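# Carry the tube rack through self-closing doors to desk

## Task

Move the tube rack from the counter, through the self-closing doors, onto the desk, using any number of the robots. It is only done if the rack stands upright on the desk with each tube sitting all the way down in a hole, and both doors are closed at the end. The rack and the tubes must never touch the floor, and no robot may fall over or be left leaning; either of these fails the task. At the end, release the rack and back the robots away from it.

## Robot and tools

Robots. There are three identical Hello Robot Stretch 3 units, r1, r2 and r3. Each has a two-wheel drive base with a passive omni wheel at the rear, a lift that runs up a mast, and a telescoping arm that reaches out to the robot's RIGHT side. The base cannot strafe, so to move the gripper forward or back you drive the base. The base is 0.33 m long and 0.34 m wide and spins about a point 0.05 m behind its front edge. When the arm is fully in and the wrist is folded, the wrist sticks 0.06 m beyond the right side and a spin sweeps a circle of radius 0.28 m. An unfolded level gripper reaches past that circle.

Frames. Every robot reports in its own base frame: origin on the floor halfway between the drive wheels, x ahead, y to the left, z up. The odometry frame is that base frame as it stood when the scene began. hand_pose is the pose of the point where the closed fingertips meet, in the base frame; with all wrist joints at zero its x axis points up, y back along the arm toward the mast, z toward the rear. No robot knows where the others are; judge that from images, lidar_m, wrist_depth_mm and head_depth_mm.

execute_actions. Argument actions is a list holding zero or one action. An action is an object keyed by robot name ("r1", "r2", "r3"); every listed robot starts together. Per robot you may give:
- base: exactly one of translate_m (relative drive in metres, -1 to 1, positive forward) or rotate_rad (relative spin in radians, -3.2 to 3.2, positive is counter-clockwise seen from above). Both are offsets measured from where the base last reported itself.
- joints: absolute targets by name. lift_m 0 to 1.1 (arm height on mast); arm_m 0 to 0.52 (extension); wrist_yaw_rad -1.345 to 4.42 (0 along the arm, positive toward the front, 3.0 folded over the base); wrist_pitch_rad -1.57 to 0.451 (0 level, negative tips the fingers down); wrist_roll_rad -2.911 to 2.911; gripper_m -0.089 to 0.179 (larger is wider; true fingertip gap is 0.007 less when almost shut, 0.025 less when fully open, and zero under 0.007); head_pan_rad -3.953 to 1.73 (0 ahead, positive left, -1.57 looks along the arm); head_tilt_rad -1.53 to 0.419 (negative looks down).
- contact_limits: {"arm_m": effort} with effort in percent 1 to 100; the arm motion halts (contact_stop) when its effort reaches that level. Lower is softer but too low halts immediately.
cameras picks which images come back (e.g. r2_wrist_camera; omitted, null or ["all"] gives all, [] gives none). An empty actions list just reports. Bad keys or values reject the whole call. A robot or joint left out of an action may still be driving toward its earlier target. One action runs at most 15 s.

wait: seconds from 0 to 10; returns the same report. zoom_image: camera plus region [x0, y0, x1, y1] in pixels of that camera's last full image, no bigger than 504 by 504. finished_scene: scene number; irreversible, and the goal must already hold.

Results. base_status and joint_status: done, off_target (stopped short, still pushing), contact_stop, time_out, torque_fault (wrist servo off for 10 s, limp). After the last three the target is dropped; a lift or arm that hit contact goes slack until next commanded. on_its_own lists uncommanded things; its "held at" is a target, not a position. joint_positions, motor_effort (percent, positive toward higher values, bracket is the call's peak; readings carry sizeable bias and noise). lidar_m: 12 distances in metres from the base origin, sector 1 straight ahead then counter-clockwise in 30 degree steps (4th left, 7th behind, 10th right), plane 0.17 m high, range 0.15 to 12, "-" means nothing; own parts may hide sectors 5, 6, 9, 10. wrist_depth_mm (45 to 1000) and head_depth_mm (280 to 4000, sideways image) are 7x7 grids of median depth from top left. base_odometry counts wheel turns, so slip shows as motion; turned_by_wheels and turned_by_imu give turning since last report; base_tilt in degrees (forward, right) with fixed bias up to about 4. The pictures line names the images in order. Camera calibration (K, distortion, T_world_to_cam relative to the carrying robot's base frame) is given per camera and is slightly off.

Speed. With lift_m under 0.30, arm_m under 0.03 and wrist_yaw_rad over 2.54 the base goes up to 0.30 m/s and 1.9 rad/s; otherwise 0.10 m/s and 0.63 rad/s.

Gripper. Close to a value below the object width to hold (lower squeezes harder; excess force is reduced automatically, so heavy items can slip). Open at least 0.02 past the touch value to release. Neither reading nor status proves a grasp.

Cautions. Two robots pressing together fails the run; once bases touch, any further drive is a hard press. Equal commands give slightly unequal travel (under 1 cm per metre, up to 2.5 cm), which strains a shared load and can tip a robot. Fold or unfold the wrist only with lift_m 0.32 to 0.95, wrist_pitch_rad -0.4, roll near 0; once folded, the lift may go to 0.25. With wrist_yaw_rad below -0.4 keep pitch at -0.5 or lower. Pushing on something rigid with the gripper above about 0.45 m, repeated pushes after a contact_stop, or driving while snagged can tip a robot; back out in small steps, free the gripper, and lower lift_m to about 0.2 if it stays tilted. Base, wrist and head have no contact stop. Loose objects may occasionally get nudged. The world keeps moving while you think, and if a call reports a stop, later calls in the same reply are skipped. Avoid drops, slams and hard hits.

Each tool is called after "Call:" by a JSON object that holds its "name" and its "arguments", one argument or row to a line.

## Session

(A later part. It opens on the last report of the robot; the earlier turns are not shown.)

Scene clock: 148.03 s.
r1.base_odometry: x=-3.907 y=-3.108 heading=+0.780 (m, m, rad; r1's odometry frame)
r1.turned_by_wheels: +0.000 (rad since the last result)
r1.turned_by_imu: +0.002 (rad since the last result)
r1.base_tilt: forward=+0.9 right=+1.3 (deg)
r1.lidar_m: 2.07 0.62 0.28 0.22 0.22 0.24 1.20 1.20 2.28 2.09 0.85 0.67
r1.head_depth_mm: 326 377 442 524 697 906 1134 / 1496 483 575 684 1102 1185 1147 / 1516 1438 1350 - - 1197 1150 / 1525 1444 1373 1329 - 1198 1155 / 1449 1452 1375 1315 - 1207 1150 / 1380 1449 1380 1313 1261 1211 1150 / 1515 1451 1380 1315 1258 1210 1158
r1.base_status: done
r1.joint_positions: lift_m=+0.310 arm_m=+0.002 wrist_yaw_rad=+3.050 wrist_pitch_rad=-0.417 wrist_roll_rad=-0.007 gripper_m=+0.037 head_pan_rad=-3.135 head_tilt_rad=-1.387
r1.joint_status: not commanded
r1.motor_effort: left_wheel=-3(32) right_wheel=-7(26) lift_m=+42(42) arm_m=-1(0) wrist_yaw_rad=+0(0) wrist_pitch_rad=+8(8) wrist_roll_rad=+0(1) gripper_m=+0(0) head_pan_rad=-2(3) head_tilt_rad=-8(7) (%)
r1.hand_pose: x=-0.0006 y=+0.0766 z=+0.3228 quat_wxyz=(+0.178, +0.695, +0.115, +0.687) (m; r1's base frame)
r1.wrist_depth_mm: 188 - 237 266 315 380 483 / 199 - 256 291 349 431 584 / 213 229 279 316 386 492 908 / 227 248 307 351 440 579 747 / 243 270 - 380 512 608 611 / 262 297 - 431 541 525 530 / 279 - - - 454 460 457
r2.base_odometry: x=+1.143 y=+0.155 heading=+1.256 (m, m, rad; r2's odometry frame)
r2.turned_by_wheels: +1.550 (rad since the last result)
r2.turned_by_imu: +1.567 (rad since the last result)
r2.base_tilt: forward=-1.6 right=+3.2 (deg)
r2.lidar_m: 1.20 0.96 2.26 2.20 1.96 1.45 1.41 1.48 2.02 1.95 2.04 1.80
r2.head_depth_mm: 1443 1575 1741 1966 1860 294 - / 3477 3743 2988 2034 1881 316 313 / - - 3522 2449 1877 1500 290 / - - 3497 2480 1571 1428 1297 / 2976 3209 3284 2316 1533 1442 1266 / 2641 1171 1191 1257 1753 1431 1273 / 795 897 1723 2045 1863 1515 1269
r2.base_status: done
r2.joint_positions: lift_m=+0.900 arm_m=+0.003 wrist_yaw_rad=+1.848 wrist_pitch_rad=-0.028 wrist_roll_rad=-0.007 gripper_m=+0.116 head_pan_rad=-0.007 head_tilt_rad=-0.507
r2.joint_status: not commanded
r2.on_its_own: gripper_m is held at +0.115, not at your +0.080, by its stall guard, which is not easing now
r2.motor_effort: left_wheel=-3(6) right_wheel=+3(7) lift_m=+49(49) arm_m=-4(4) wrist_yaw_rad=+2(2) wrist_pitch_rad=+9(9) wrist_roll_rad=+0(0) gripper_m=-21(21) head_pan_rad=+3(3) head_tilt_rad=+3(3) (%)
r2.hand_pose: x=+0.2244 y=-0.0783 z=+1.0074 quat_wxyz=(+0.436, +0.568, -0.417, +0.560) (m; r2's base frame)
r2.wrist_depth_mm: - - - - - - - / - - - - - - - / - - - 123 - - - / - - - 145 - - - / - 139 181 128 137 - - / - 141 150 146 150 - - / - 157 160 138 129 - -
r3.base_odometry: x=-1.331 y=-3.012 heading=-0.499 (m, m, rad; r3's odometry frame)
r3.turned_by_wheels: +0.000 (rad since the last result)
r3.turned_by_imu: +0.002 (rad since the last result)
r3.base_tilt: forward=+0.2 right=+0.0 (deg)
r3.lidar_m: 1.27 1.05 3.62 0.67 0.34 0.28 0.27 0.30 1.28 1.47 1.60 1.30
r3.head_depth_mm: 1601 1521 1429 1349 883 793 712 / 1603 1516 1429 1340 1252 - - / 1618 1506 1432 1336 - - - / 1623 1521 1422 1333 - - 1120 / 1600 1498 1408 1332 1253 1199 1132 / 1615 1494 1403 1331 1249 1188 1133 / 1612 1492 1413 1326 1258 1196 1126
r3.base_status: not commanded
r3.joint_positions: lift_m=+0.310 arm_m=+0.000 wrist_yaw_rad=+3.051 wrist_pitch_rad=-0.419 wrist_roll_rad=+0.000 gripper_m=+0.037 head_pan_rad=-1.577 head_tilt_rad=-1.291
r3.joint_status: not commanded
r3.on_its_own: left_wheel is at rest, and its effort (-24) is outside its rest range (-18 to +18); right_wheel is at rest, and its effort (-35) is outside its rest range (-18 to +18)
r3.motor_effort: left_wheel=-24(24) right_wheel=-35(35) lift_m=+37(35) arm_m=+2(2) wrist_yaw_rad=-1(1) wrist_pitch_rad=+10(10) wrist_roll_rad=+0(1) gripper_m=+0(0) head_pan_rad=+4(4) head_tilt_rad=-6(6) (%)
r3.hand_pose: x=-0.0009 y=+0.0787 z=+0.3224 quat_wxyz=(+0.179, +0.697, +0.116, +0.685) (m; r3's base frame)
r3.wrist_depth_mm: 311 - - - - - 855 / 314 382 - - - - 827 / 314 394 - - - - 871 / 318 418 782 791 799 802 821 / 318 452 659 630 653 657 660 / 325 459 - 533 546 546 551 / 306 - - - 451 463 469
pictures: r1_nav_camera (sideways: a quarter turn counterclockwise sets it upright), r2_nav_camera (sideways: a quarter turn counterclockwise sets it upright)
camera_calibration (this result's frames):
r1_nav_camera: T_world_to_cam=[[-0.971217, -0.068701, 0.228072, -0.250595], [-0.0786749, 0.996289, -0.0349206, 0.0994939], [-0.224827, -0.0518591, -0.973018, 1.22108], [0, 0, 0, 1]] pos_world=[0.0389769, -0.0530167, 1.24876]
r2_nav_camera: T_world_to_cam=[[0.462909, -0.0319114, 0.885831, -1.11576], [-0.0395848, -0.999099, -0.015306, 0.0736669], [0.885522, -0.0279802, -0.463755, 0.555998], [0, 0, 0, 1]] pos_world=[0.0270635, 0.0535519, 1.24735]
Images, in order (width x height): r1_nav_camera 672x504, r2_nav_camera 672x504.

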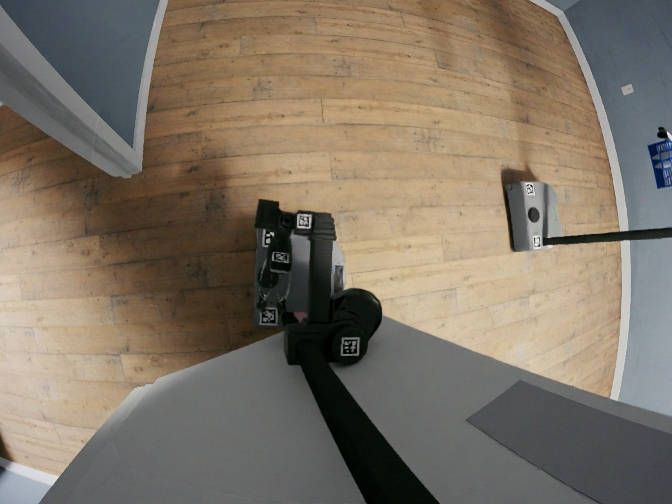

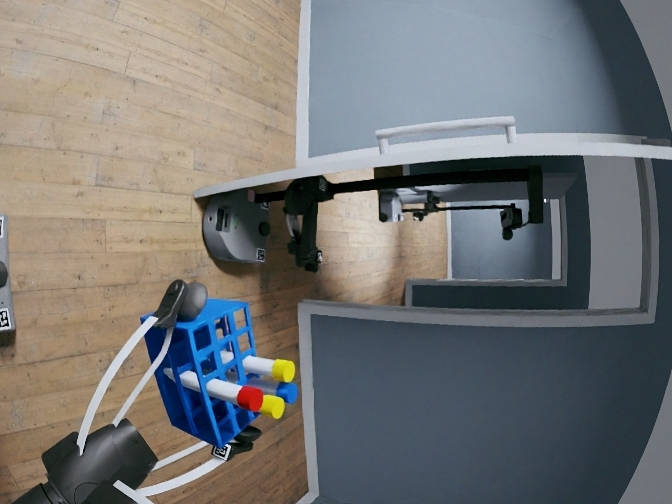

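Call:
{"name": "execute_actions", "arguments": {
  "actions": [
    {"r1":{"base":{"rotate_rad":-1.3}}}
  ],
  "cameras": []
}}

Call:
{"name": "execute_actions", "arguments": {
  "actions": [
    {"r1":{"base":{"translate_m":-0.33}},"r2":{"joints":{"head_tilt_rad":-1.0}}}
  ],
  "cameras": ["r1_nav_camera","r2_nav_camera"]
}}

Scene clock: 151.57 s.
r1.base_odometry: x=-3.906 y=-3.108 heading=-0.520 (m, m, rad; r1's odometry frame)
r1.turned_by_wheels: -1.300 (rad since the last result)
r1.turned_by_imu: -1.281 (rad since the last result)
r1.base_tilt: forward=+1.0 right=+1.4 (deg)
r1.lidar_m: 1.27 0.67 0.75 1.90 0.41 0.29 0.28 0.28 0.38 1.20 2.61 2.10
r1.head_depth_mm: 315 414 621 1088 1238 1188 1143 / 314 413 620 1019 1231 1192 1145 / 314 412 618 - - 1201 1150 / 313 410 613 948 - 1192 1142 / 313 409 610 1050 - 1200 1147 / 311 408 606 1193 1267 1201 1156 / 310 406 603 1307 1258 1208 1157
r1.base_status: done
r1.joint_positions: lift_m=+0.310 arm_m=+0.002 wrist_yaw_rad=+3.050 wrist_pitch_rad=-0.417 wrist_roll_rad=-0.007 gripper_m=+0.037 head_pan_rad=-3.135 head_tilt_rad=-1.387
r1.joint_status: not commanded
r1.motor_effort: left_wheel=-5(10) right_wheel=-14(20) lift_m=+42(42) arm_m=-1(0) wrist_yaw_rad=+0(1) wrist_pitch_rad=+8(8) wrist_roll_rad=+1(1) gripper_m=+0(0) head_pan_rad=-2(2) head_tilt_rad=-8(8) (%)
r1.hand_pose: x=-0.0006 y=+0.0766 z=+0.3228 quat_wxyz=(+0.178, +0.695, +0.115, +0.687) (m; r1's base frame)
r1.wrist_depth_mm: 424 - - - - - 583 / 417 - - - - - 562 / 409 554 973 974 949 952 584 / 401 576 770 763 747 754 627 / 393 575 - 621 644 622 614 / 380 514 - 522 540 528 522 / 369 - - - 458 460 459
r2.base_odometry: x=+1.143 y=+0.155 heading=+1.256 (m, m, rad; r2's odometry frame)
r2.turned_by_wheels: +0.000 (rad since the last result)
r2.turned_by_imu: +0.000 (rad since the last result)
r2.base_tilt: forward=-1.6 right=+3.3 (deg)
r2.lidar_m: 1.21 0.97 2.26 2.20 1.96 1.45 1.41 1.47 2.01 1.95 2.03 1.80
r2.head_depth_mm: 1433 1578 1743 1946 1854 294 - / 3521 3776 2935 2037 1870 316 313 / - - 3505 2433 1873 1507 290 / - - 3557 2457 1715 1508 1301 / 2779 3084 3195 1465 1572 1476 1272 / 3449 3880 2959 1454 1517 1430 1272 / 1082 1012 965 1109 1811 1507 1277
r2.base_status: not commanded
r2.joint_positions: lift_m=+0.900 arm_m=+0.003 wrist_yaw_rad=+1.848 wrist_pitch_rad=-0.028 wrist_roll_rad=-0.007 gripper_m=+0.116 head_pan_rad=-0.007 head_tilt_rad=-0.507
r2.joint_status: not commanded
r2.on_its_own: gripper_m is held at +0.115, not at your +0.080, by its stall guard, which is not easing now
r2.motor_effort: left_wheel=-3(3) right_wheel=+4(3) lift_m=+49(49) arm_m=-4(4) wrist_yaw_rad=+2(2) wrist_pitch_rad=+9(9) wrist_roll_rad=+0(0) gripper_m=-22(21) head_pan_rad=+3(3) head_tilt_rad=+4(4) (%)
r2.hand_pose: x=+0.2244 y=-0.0783 z=+1.0074 quat_wxyz=(+0.436, +0.568, -0.417, +0.560) (m; r2's base frame)
r2.wrist_depth_mm: - - - - - - - / - - - - - - - / - - - 123 - - - / - - - 145 - - - / - 139 181 128 138 - - / - 141 149 146 151 - - / - 157 160 138 129 - -
r3.base_odometry: x=-1.331 y=-3.012 heading=-0.499 (m, m, rad; r3's odometry frame)
r3.turned_by_wheels: +0.000 (rad since the last result)
r3.turned_by_imu: +0.001 (rad since the last result)
r3.base_tilt: forward=+0.2 right=+0.0 (deg)
r3.lidar_m: 1.27 1.05 3.63 0.68 0.34 0.28 0.27 0.30 1.28 1.47 1.60 1.29
r3.head_depth_mm: 1604 1523 1432 1345 881 790 714 / 1601 1515 1419 1349 1243 - - / 1635 1525 1423 1338 - - - / 1610 1510 1420 1340 - - 1127 / 1610 1505 1411 1335 1254 1187 1145 / 1609 1503 1401 1330 1254 1192 1132 / 1596 1493 1402 1325 1244 1186 1122
r3.base_status: not commanded
r3.joint_positions: lift_m=+0.310 arm_m=+0.000 wrist_yaw_rad=+3.051 wrist_pitch_rad=-0.419 wrist_roll_rad=+0.000 gripper_m=+0.037 head_pan_rad=-1.577 head_tilt_rad=-1.291
r3.joint_status: not commanded
r3.on_its_own: left_wheel is at rest, and its effort (-25) is outside its rest range (-18 to +18); right_wheel is at rest, and its effort (-35) is outside its rest range (-18 to +18)
r3.motor_effort: left_wheel=-25(24) right_wheel=-35(35) lift_m=+36(35) arm_m=+2(2) wrist_yaw_rad=-1(1) wrist_pitch_rad=+10(10) wrist_roll_rad=+0(1) gripper_m=+0(0) head_pan_rad=+5(4) head_tilt_rad=-6(6) (%)
r3.hand_pose: x=-0.0009 y=+0.0787 z=+0.3224 quat_wxyz=(+0.179, +0.697, +0.116, +0.685) (m; r3's base frame)
r3.wrist_depth_mm: 308 - - - - - 861 / 314 386 - - - - 845 / 314 391 - - - - 866 / 318 418 792 805 806 815 819 / 320 451 665 638 659 650 662 / 324 455 - 534 545 546 544 / 310 - - - 444 463 461
pictures: none
No camera images: the call's "cameras" was empty. Leave "cameras" out to get every camera's image.

Scene clock: 155.87 s.
r1.base_odometry: x=-4.192 y=-2.945 heading=-0.520 (m, m, rad; r1's odometry frame)
r1.turned_by_wheels: -0.001 (rad since the last result)
r1.turned_by_imu: -0.042 (rad since the last result)
r1.base_tilt: forward=+0.9 right=+1.4 (deg)
r1.lidar_m: 1.55 0.86 2.03 0.51 0.31 0.27 0.27 0.32 2.62 1.19 2.77 2.33
r1.head_depth_mm: 296 361 502 746 1240 1191 1142 / 305 382 542 810 1231 1195 1142 / 313 405 592 - - 1189 1144 / 322 431 648 1013 - 1194 1152 / 338 461 720 1293 - 1209 1151 / 356 494 806 1313 1265 1200 1157 / 376 534 1371 1309 1260 1208 1162
r1.base_status: translate_m off_target (by the wheels' count: -0.3294 of -0.3300)
r1.joint_positions: lift_m=+0.310 arm_m=+0.002 wrist_yaw_rad=+3.050 wrist_pitch_rad=-0.416 wrist_roll_rad=-0.007 gripper_m=+0.037 head_pan_rad=-3.136 head_tilt_rad=-1.390
r1.joint_status: not commanded
r1.on_its_own: left_wheel is at rest, and its effort (-78) is outside its rest range (-18 to +18); right_wheel is at rest, and its effort (-53) is outside its rest range (-18 to +18)
r1.motor_effort: left_wheel=-78(79) right_wheel=-53(61) lift_m=+41(42) arm_m=+0(1) wrist_yaw_rad=+0(5) wrist_pitch_rad=+8(8) wrist_roll_rad=+0(1) gripper_m=+0(0) head_pan_rad=-2(2) head_tilt_rad=-6(8) (%)
r1.hand_pose: x=-0.0008 y=+0.0767 z=+0.3230 quat_wxyz=(+0.177, +0.695, +0.115, +0.687) (m; r1's base frame)
r1.wrist_depth_mm: 284 - - - - - - / 288 - - - - - - / 293 347 919 968 949 964 862 / 294 370 754 761 750 751 717 / 298 383 - 622 644 619 623 / 303 413 - 519 545 525 528 / 303 - - - 454 457 455
r2.base_odometry: x=+1.143 y=+0.155 heading=+1.256 (m, m, rad; r2's odometry frame)
r2.turned_by_wheels: +0.000 (rad since the last result)
r2.turned_by_imu: +0.000 (rad since the last result)
r2.base_tilt: forward=-1.6 right=+3.2 (deg)
r2.lidar_m: 1.20 1.12 2.26 2.20 1.96 1.45 1.41 1.47 2.01 1.95 2.04 1.79
r2.head_depth_mm: 1647 1865 306 314 1264 1200 1095 / 2189 1860 1646 309 1263 1199 1110 / 2252 1904 1662 320 1272 1193 1130 / 2270 1926 1677 1516 1320 1205 1133 / 2233 1908 1619 1472 1324 1211 1130 / 2218 1429 1532 1495 1329 1214 1099 / 1254 1455 1566 1498 1331 1215 1113
r2.base_status: not commanded
r2.joint_positions: lift_m=+0.900 arm_m=+0.003 wrist_yaw_rad=+1.848 wrist_pitch_rad=-0.028 wrist_roll_rad=-0.007 gripper_m=+0.116 head_pan_rad=-0.007 head_tilt_rad=-0.987
r2.joint_status: all done
r2.on_its_own: gripper_m is held at +0.115, not at your +0.080, by its stall guard, which is not easing now
r2.motor_effort: left_wheel=-3(3) right_wheel=+3(3) lift_m=+49(49) arm_m=-4(4) wrist_yaw_rad=+2(2) wrist_pitch_rad=+9(9) wrist_roll_rad=+0(0) gripper_m=-21(21) head_pan_rad=+2(3) head_tilt_rad=-7(35) (%)
r2.hand_pose: x=+0.2244 y=-0.0783 z=+1.0074 quat_wxyz=(+0.436, +0.568, -0.417, +0.560) (m; r2's base frame)
r2.wrist_depth_mm: - - - - - - - / - - - - - - - / - - - 123 - - - / - - - 145 - - - / - 139 181 128 138 - - / - 142 149 146 151 - - / - 157 160 138 129 - -
r3.base_odometry: x=-1.331 y=-3.012 heading=-0.499 (m, m, rad; r3's odometry frame)
r3.turned_by_wheels: +0.000 (rad since the last result)
r3.turned_by_imu: +0.001 (rad since the last result)
r3.base_tilt: forward=+0.2 right=+0.1 (deg)
r3.lidar_m: 1.27 1.06 3.63 0.68 0.34 0.28 0.27 0.30 1.28 1.47 1.60 1.29
r3.head_depth_mm: 1603 1509 1423 1340 882 794 712 / 1605 1532 1428 1341 1253 - - / 1623 1499 1425 1345 - - - / 1621 1523 1416 1334 - - 1130 / 1616 1503 1415 1335 1253 1190 1132 / 1607 1503 1409 1324 1262 1192 1135 / 1597 1492 1387 1321 1250 1179 1128
r3.base_status: not commanded
r3.joint_positions: lift_m=+0.310 arm_m=+0.000 wrist_yaw_rad=+3.051 wrist_pitch_rad=-0.419 wrist_roll_rad=+0.000 gripper_m=+0.037 head_pan_rad=-1.577 head_tilt_rad=-1.291
r3.joint_status: not commanded
r3.on_its_own: left_wheel is at rest, and its effort (-23) is outside its rest range (-18 to +18); right_wheel is at rest, and its effort (-35) is outside its rest range (-18 to +18)
r3.motor_effort: left_wheel=-23(25) right_wheel=-35(35) lift_m=+36(35) arm_m=+1(2) wrist_yaw_rad=-1(1) wrist_pitch_rad=+10(10) wrist_roll_rad=+0(0) gripper_m=+0(0) head_pan_rad=+4(4) head_tilt_rad=-6(6) (%)
r3.hand_pose: x=-0.0009 y=+0.0787 z=+0.3224 quat_wxyz=(+0.179, +0.697, +0.116, +0.685) (m; r3's base frame)
r3.wrist_depth_mm: 312 - - - - - 839 / 312 383 - - - - 836 / 315 392 - - - - 885 / 318 413 800 804 801 812 814 / 318 455 655 643 666 652 660 / 324 460 - 534 547 542 546 / 310 - - - 446 462 463
pictures: r1_nav_camera (sideways: a quarter turn counterclockwise sets it upright), r2_nav_camera (sideways: a quarter turn counterclockwise sets it upright)
camera_calibration (this result's frames):
r1_nav_camera: T_world_to_cam=[[-0.971898, -0.0679088, 0.225395, -0.247105], [-0.0777622, 0.996353, -0.0351195, 0.0997471], [-0.222188, -0.0516598, -0.973634, 1.22186], [0, 0, 0, 1]] pos_world=[0.0390797, -0.0530428, 1.24885]
r2_nav_camera: T_world_to_cam=[[0.819666, -0.03429, 0.571814, -0.708658], [-0.0428526, -0.99908, 0.00151515, 0.0517832], [0.571236, -0.0257456, -0.820382, 1.0218], [0, 0, 0, 1]] pos_world=[-0.000604374, 0.0537425, 1.2434]
Images, in order (width x height): r1_nav_camera 672x504, r2_nav_camera 672x504.

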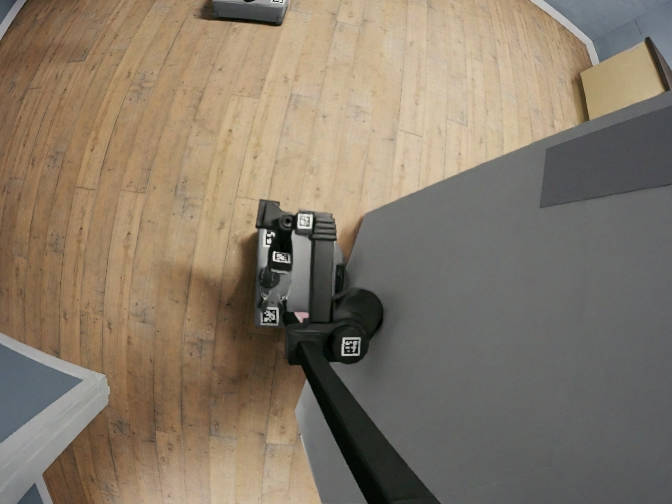

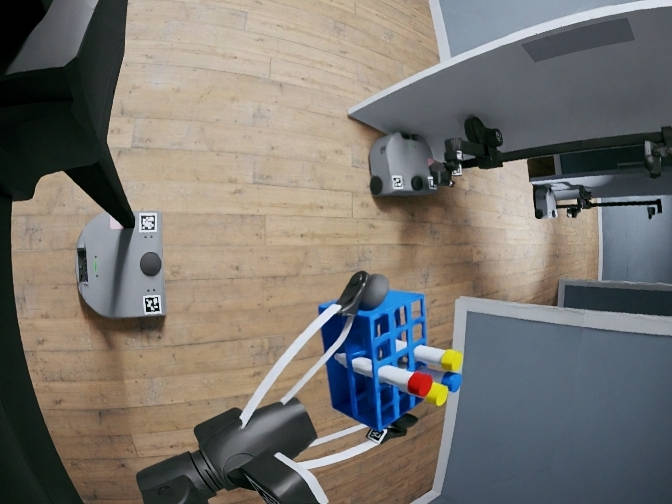

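Call:
{"name": "execute_actions", "arguments": {
  "actions": [
    {"r1":{"base":{"translate_m":0},"joints":{"head_pan_rad":-1.57}},"r2":{"base":{"translate_m":1.0},"joints":{"head_tilt_rad":-1.35}}}
  ],
  "cameras": ["r2_nav_camera"]
}}

Scene clock: 167.27 s.
r1.base_odometry: x=-4.192 y=-2.945 heading=-0.520 (m, m, rad; r1's odometry frame)
r1.turned_by_wheels: +0.000 (rad since the last result)
r1.turned_by_imu: -0.002 (rad since the last result)
r1.base_tilt: forward=+1.1 right=+1.3 (deg)
r1.lidar_m: 1.55 0.86 2.03 0.51 0.31 0.27 0.27 0.32 2.61 2.58 0.29 0.34
r1.head_depth_mm: 1508 1428 1355 1300 890 690 639 / 1504 1430 1372 1302 - - 824 / 1520 1434 1362 1306 - - 1146 / 1520 1436 1373 1314 1256 1197 1152 / 1512 1439 1363 1154 1258 1199 1147 / 1533 1437 718 1144 1253 1206 1156 / 1519 424 1372 1165 1262 1206 1157
r1.base_status: translate_m off_target (by the wheels' count: +0.0003 of +0.0000)
r1.joint_positions: lift_m=+0.310 arm_m=+0.002 wrist_yaw_rad=+3.050 wrist_pitch_rad=-0.416 wrist_roll_rad=-0.007 gripper_m=+0.037 head_pan_rad=-1.577 head_tilt_rad=-1.390
r1.joint_status: all done
r1.on_its_own: left_wheel is at rest, and its effort (-32) is outside its rest range (-18 to +18); right_wheel is at rest, and its effort (-27) is outside its rest range (-18 to +18)
r1.motor_effort: left_wheel=-32(68) right_wheel=-27(50) lift_m=+41(41) arm_m=+0(0) wrist_yaw_rad=+0(0) wrist_pitch_rad=+8(8) wrist_roll_rad=+1(0) gripper_m=+1(0) head_pan_rad=+5(46) head_tilt_rad=-6(5) (%)
r1.hand_pose: x=-0.0008 y=+0.0767 z=+0.3230 quat_wxyz=(+0.177, +0.695, +0.115, +0.687) (m; r1's base frame)
r1.wrist_depth_mm: 283 - - - - - - / 288 - - - - - - / 292 347 945 953 976 977 866 / 296 370 743 760 750 744 732 / 296 386 - 623 643 621 612 / 300 408 - 529 541 518 528 / 303 - - - 459 459 458
r2.base_odometry: x=+1.452 y=+1.106 heading=+1.256 (m, m, rad; r2's odometry frame)
r2.turned_by_wheels: +0.000 (rad since the last result)
r2.turned_by_imu: +0.004 (rad since the last result)
r2.base_tilt: forward=-1.6 right=+3.3 (deg)
r2.lidar_m: 2.22 0.75 0.34 0.63 2.27 2.49 2.41 2.52 2.04 1.98 1.02 0.80
r2.head_depth_mm: - 290 1307 1272 1228 1187 1142 / 1440 334 1311 1264 1236 1180 1152 / 1440 338 1309 1273 1254 - 1155 / 1445 1398 1335 1286 1254 - 1162 / 1443 1394 1339 1295 1253 1200 1162 / 1455 1398 1347 1153 1232 1201 1166 / 1456 1362 1335 1030 854 1217 1168
r2.base_status: done
r2.joint_positions: lift_m=+0.900 arm_m=+0.003 wrist_yaw_rad=+1.848 wrist_pitch_rad=-0.028 wrist_roll_rad=-0.007 gripper_m=+0.116 head_pan_rad=-0.007 head_tilt_rad=-1.334
r2.joint_status: all done
r2.on_its_own: gripper_m is held at +0.115, not at your +0.080, by its stall guard, which is not easing now
r2.motor_effort: left_wheel=-3(4) right_wheel=+3(7) lift_m=+49(49) arm_m=-4(4) wrist_yaw_rad=+2(2) wrist_pitch_rad=+9(9) wrist_roll_rad=+0(0) gripper_m=-23(22) head_pan_rad=+3(3) head_tilt_rad=-8(30) (%)
r2.hand_pose: x=+0.2244 y=-0.0783 z=+1.0074 quat_wxyz=(+0.436, +0.568, -0.417, +0.560) (m; r2's base frame)
r2.wrist_depth_mm: 587 713 - - - - 513 / 597 738 - - - - 523 / 619 748 - 123 - - 548 / 633 759 - 145 - - 562 / 625 139 179 128 138 607 581 / - 141 149 146 151 - 592 / 677 157 160 139 129 658 610
r3.base_odometry: x=-1.331 y=-3.012 heading=-0.499 (m, m, rad; r3's odometry frame)
r3.turned_by_wheels: +0.000 (rad since the last result)
r3.turned_by_imu: +0.003 (rad since the last result)
r3.base_tilt: forward=+0.1 right=+0.0 (deg)
r3.lidar_m: 1.27 1.05 3.63 0.67 0.34 0.28 0.27 0.30 1.28 1.47 1.61 1.30
r3.head_depth_mm: 1608 1507 1429 1345 883 792 714 / 1614 1515 1411 1349 1252 - - / 1628 1507 1431 1336 - - - / 1619 1502 1418 1343 - - 1123 / 1622 1496 1421 1320 1262 1192 1131 / 1597 1500 1414 1329 1251 1187 1129 / 1603 1503 1414 1319 1254 1185 1119
r3.base_status: not commanded
r3.joint_positions: lift_m=+0.310 arm_m=+0.000 wrist_yaw_rad=+3.051 wrist_pitch_rad=-0.419 wrist_roll_rad=+0.000 gripper_m=+0.037 head_pan_rad=-1.577 head_tilt_rad=-1.291
r3.joint_status: not commanded
r3.on_its_own: left_wheel is at rest, and its effort (-24) is outside its rest range (-18 to +18); right_wheel is at rest, and its effort (-35) is outside its rest range (-18 to +18)
r3.motor_effort: left_wheel=-24(25) right_wheel=-35(35) lift_m=+37(35) arm_m=+2(1) wrist_yaw_rad=-1(1) wrist_pitch_rad=+10(10) wrist_roll_rad=+1(0) gripper_m=+0(0) head_pan_rad=+3(3) head_tilt_rad=-6(6) (%)
r3.hand_pose: x=-0.0009 y=+0.0787 z=+0.3224 quat_wxyz=(+0.179, +0.697, +0.116, +0.685) (m; r3's base frame)
r3.wrist_depth_mm: 311 - - - - - 824 / 312 383 - - - - 825 / 312 392 - - - - 881 / 318 417 787 787 801 813 830 / 320 452 649 636 651 653 659 / 323 465 - 543 554 544 538 / 312 - - - 448 461 472
pictures: r2_nav_camera (sideways: a quarter turn counterclockwise sets it upright)
camera_calibration (this result's frames):
r2_nav_camera: T_world_to_cam=[[0.965155, -0.0352697, 0.259292, -0.302488], [-0.0401831, -0.999099, 0.0136718, 0.0359437], [0.258576, -0.0236146, -0.965702, 1.21249], [0, 0, 0, 1]] pos_world=[-0.020129, 0.0538751, 1.24884]
Images, in order (width x height): r2_nav_camera 672x504.

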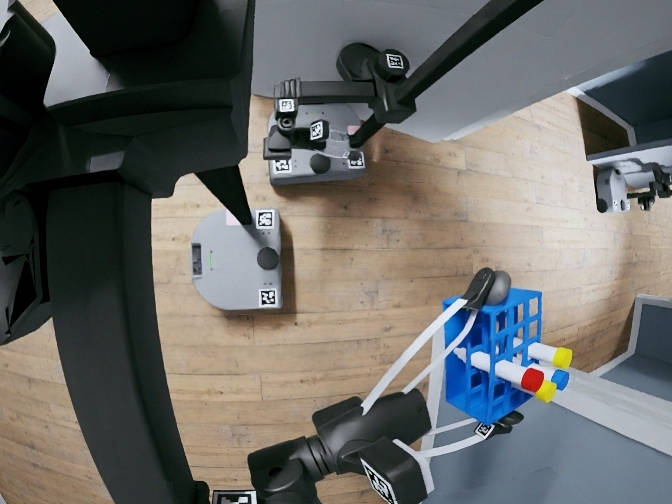

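Call:
{"name": "execute_actions", "arguments": {
  "actions": [
    {"r2":{"base":{"translate_m":0.55}}}
  ],
  "cameras": ["r2_nav_camera"]
}}

Call:
{"name": "execute_actions", "arguments": {
  "actions": [
    {"r2":{"base":{"translate_m":0.75}}}
  ],
  "cameras": ["r2_nav_camera"]
}}

Scene clock: 174.40 s.
r1.base_odometry: x=-4.192 y=-2.945 heading=-0.520 (m, m, rad; r1's odometry frame)
r1.turned_by_wheels: +0.000 (rad since the last result)
r1.turned_by_imu: -0.001 (rad since the last result)
r1.base_tilt: forward=+1.1 right=+1.4 (deg)
r1.lidar_m: 1.55 0.46 0.33 0.51 0.31 0.27 0.27 0.32 2.61 2.58 2.77 2.32
r1.head_depth_mm: 1495 1430 1357 1303 895 690 638 / 1521 1445 1366 1304 - - 827 / 1507 1426 1364 1313 - - 1138 / 1521 1434 1363 1317 1260 1189 1149 / 1513 1454 1377 1310 1256 1195 1150 / 1530 1450 1383 1310 1257 1048 1008 / 1534 1453 1386 1313 1262 1048 1016
r1.base_status: not commanded
r1.joint_positions: lift_m=+0.310 arm_m=+0.002 wrist_yaw_rad=+3.050 wrist_pitch_rad=-0.416 wrist_roll_rad=-0.007 gripper_m=+0.037 head_pan_rad=-1.577 head_tilt_rad=-1.390
r1.joint_status: not commanded
r1.on_its_own: left_wheel is at rest, and its effort (-32) is outside its rest range (-18 to +18); right_wheel is at rest, and its effort (-27) is outside its rest range (-18 to +18)
r1.motor_effort: left_wheel=-32(32) right_wheel=-27(27) lift_m=+40(41) arm_m=+0(0) wrist_yaw_rad=+0(0) wrist_pitch_rad=+8(8) wrist_roll_rad=+1(1) gripper_m=+1(0) head_pan_rad=+3(4) head_tilt_rad=-7(6) (%)
r1.hand_pose: x=-0.0008 y=+0.0767 z=+0.3230 quat_wxyz=(+0.177, +0.695, +0.115, +0.687) (m; r1's base frame)
r1.wrist_depth_mm: 282 - - - - 309 - / 288 - - - - 335 - / 290 349 946 964 978 389 868 / 297 370 739 765 728 443 480 / 296 383 - 620 483 396 396 / 304 414 - 526 419 347 336 / 302 - - - 460 341 304
r2.base_odometry: x=+1.623 y=+1.629 heading=+1.256 (m, m, rad; r2's odometry frame)
r2.turned_by_wheels: +0.000 (rad since the last result)
r2.turned_by_imu: +0.002 (rad since the last result)
r2.base_tilt: forward=-1.6 right=+3.2 (deg)
r2.lidar_m: 1.77 1.58 0.51 0.51 0.47 0.45 2.96 2.75 2.05 0.66 0.39 1.40
r2.head_depth_mm: - 290 1307 1257 1227 1187 1142 / 1449 334 1309 1274 1232 1192 1153 / 1445 338 1304 1282 1250 - 1153 / 1433 1399 1335 1283 1244 - 1160 / 1456 1395 1334 1282 1253 1189 1161 / 1452 1394 1348 1303 1250 1203 1124 / 1467 1402 1357 1287 1256 1218 1009
r2.base_status: done
r2.joint_positions: lift_m=+0.900 arm_m=+0.003 wrist_yaw_rad=+1.848 wrist_pitch_rad=-0.028 wrist_roll_rad=-0.007 gripper_m=+0.116 head_pan_rad=-0.007 head_tilt_rad=-1.334
r2.joint_status: not commanded
r2.on_its_own: gripper_m is held at +0.115, not at your +0.080, by its stall guard, which is not easing now
r2.motor_effort: left_wheel=-3(4) right_wheel=+3(9) lift_m=+49(49) arm_m=-4(4) wrist_yaw_rad=+3(1) wrist_pitch_rad=+9(9) wrist_roll_rad=+0(0) gripper_m=-22(21) head_pan_rad=+4(2) head_tilt_rad=-8(8) (%)
r2.hand_pose: x=+0.2244 y=-0.0783 z=+1.0074 quat_wxyz=(+0.436, +0.568, -0.417, +0.560) (m; r2's base frame)
r2.wrist_depth_mm: - - - - - - - / - - - - - - - / - - - 123 - - - / - - - 145 - - - / - 139 179 128 138 - - / - 142 150 146 150 - - / - 156 160 139 129 - -
r3.base_odometry: x=-1.331 y=-3.012 heading=-0.499 (m, m, rad; r3's odometry frame)
r3.turned_by_wheels: +0.000 (rad since the last result)
r3.turned_by_imu: +0.002 (rad since the last result)
r3.base_tilt: forward=+0.1 right=+0.0 (deg)
r3.lidar_m: 1.27 1.06 3.60 0.67 0.34 0.28 0.27 0.30 1.28 1.47 1.60 1.29
r3.head_depth_mm: 1605 1514 1436 1351 880 793 715 / 1615 1516 1419 1331 1251 - - / 1619 1508 1423 1337 - - - / 1628 1509 1422 1343 - - 1127 / 1619 1496 1420 1334 1253 1196 1135 / 1603 1497 1410 1333 1251 1191 1137 / 1613 1494 1393 1317 1248 1189 1123
r3.base_status: not commanded
r3.joint_positions: lift_m=+0.310 arm_m=+0.000 wrist_yaw_rad=+3.051 wrist_pitch_rad=-0.419 wrist_roll_rad=+0.000 gripper_m=+0.037 head_pan_rad=-1.577 head_tilt_rad=-1.291
r3.joint_status: not commanded
r3.on_its_own: left_wheel is at rest, and its effort (-24) is outside its rest range (-18 to +18); right_wheel is at rest, and its effort (-35) is outside its rest range (-18 to +18)
r3.motor_effort: left_wheel=-24(24) right_wheel=-35(35) lift_m=+36(35) arm_m=+2(2) wrist_yaw_rad=-1(1) wrist_pitch_rad=+10(10) wrist_roll_rad=+0(0) gripper_m=+0(1) head_pan_rad=+4(4) head_tilt_rad=-6(6) (%)
r3.hand_pose: x=-0.0009 y=+0.0787 z=+0.3224 quat_wxyz=(+0.179, +0.697, +0.116, +0.685) (m; r3's base frame)
r3.wrist_depth_mm: 309 - - - - - 847 / 314 383 - - - - 825 / 317 392 - - - - 886 / 316 415 791 782 804 818 820 / 320 451 661 637 643 647 668 / 322 451 - 535 545 540 543 / 309 - - - 447 460 463
pictures: r2_nav_camera (sideways: a quarter turn counterclockwise sets it upright)
camera_calibration (this result's frames):
r2_nav_camera: T_world_to_cam=[[0.965196, -0.0352696, 0.259139, -0.302289], [-0.0401806, -0.999099, 0.0136771, 0.0359368], [0.258423, -0.0236135, -0.965743, 1.21254], [0, 0, 0, 1]] pos_world=[-0.0201374, 0.0538751, 1.24885]
Images, in order (width x height): r2_nav_camera 672x504.

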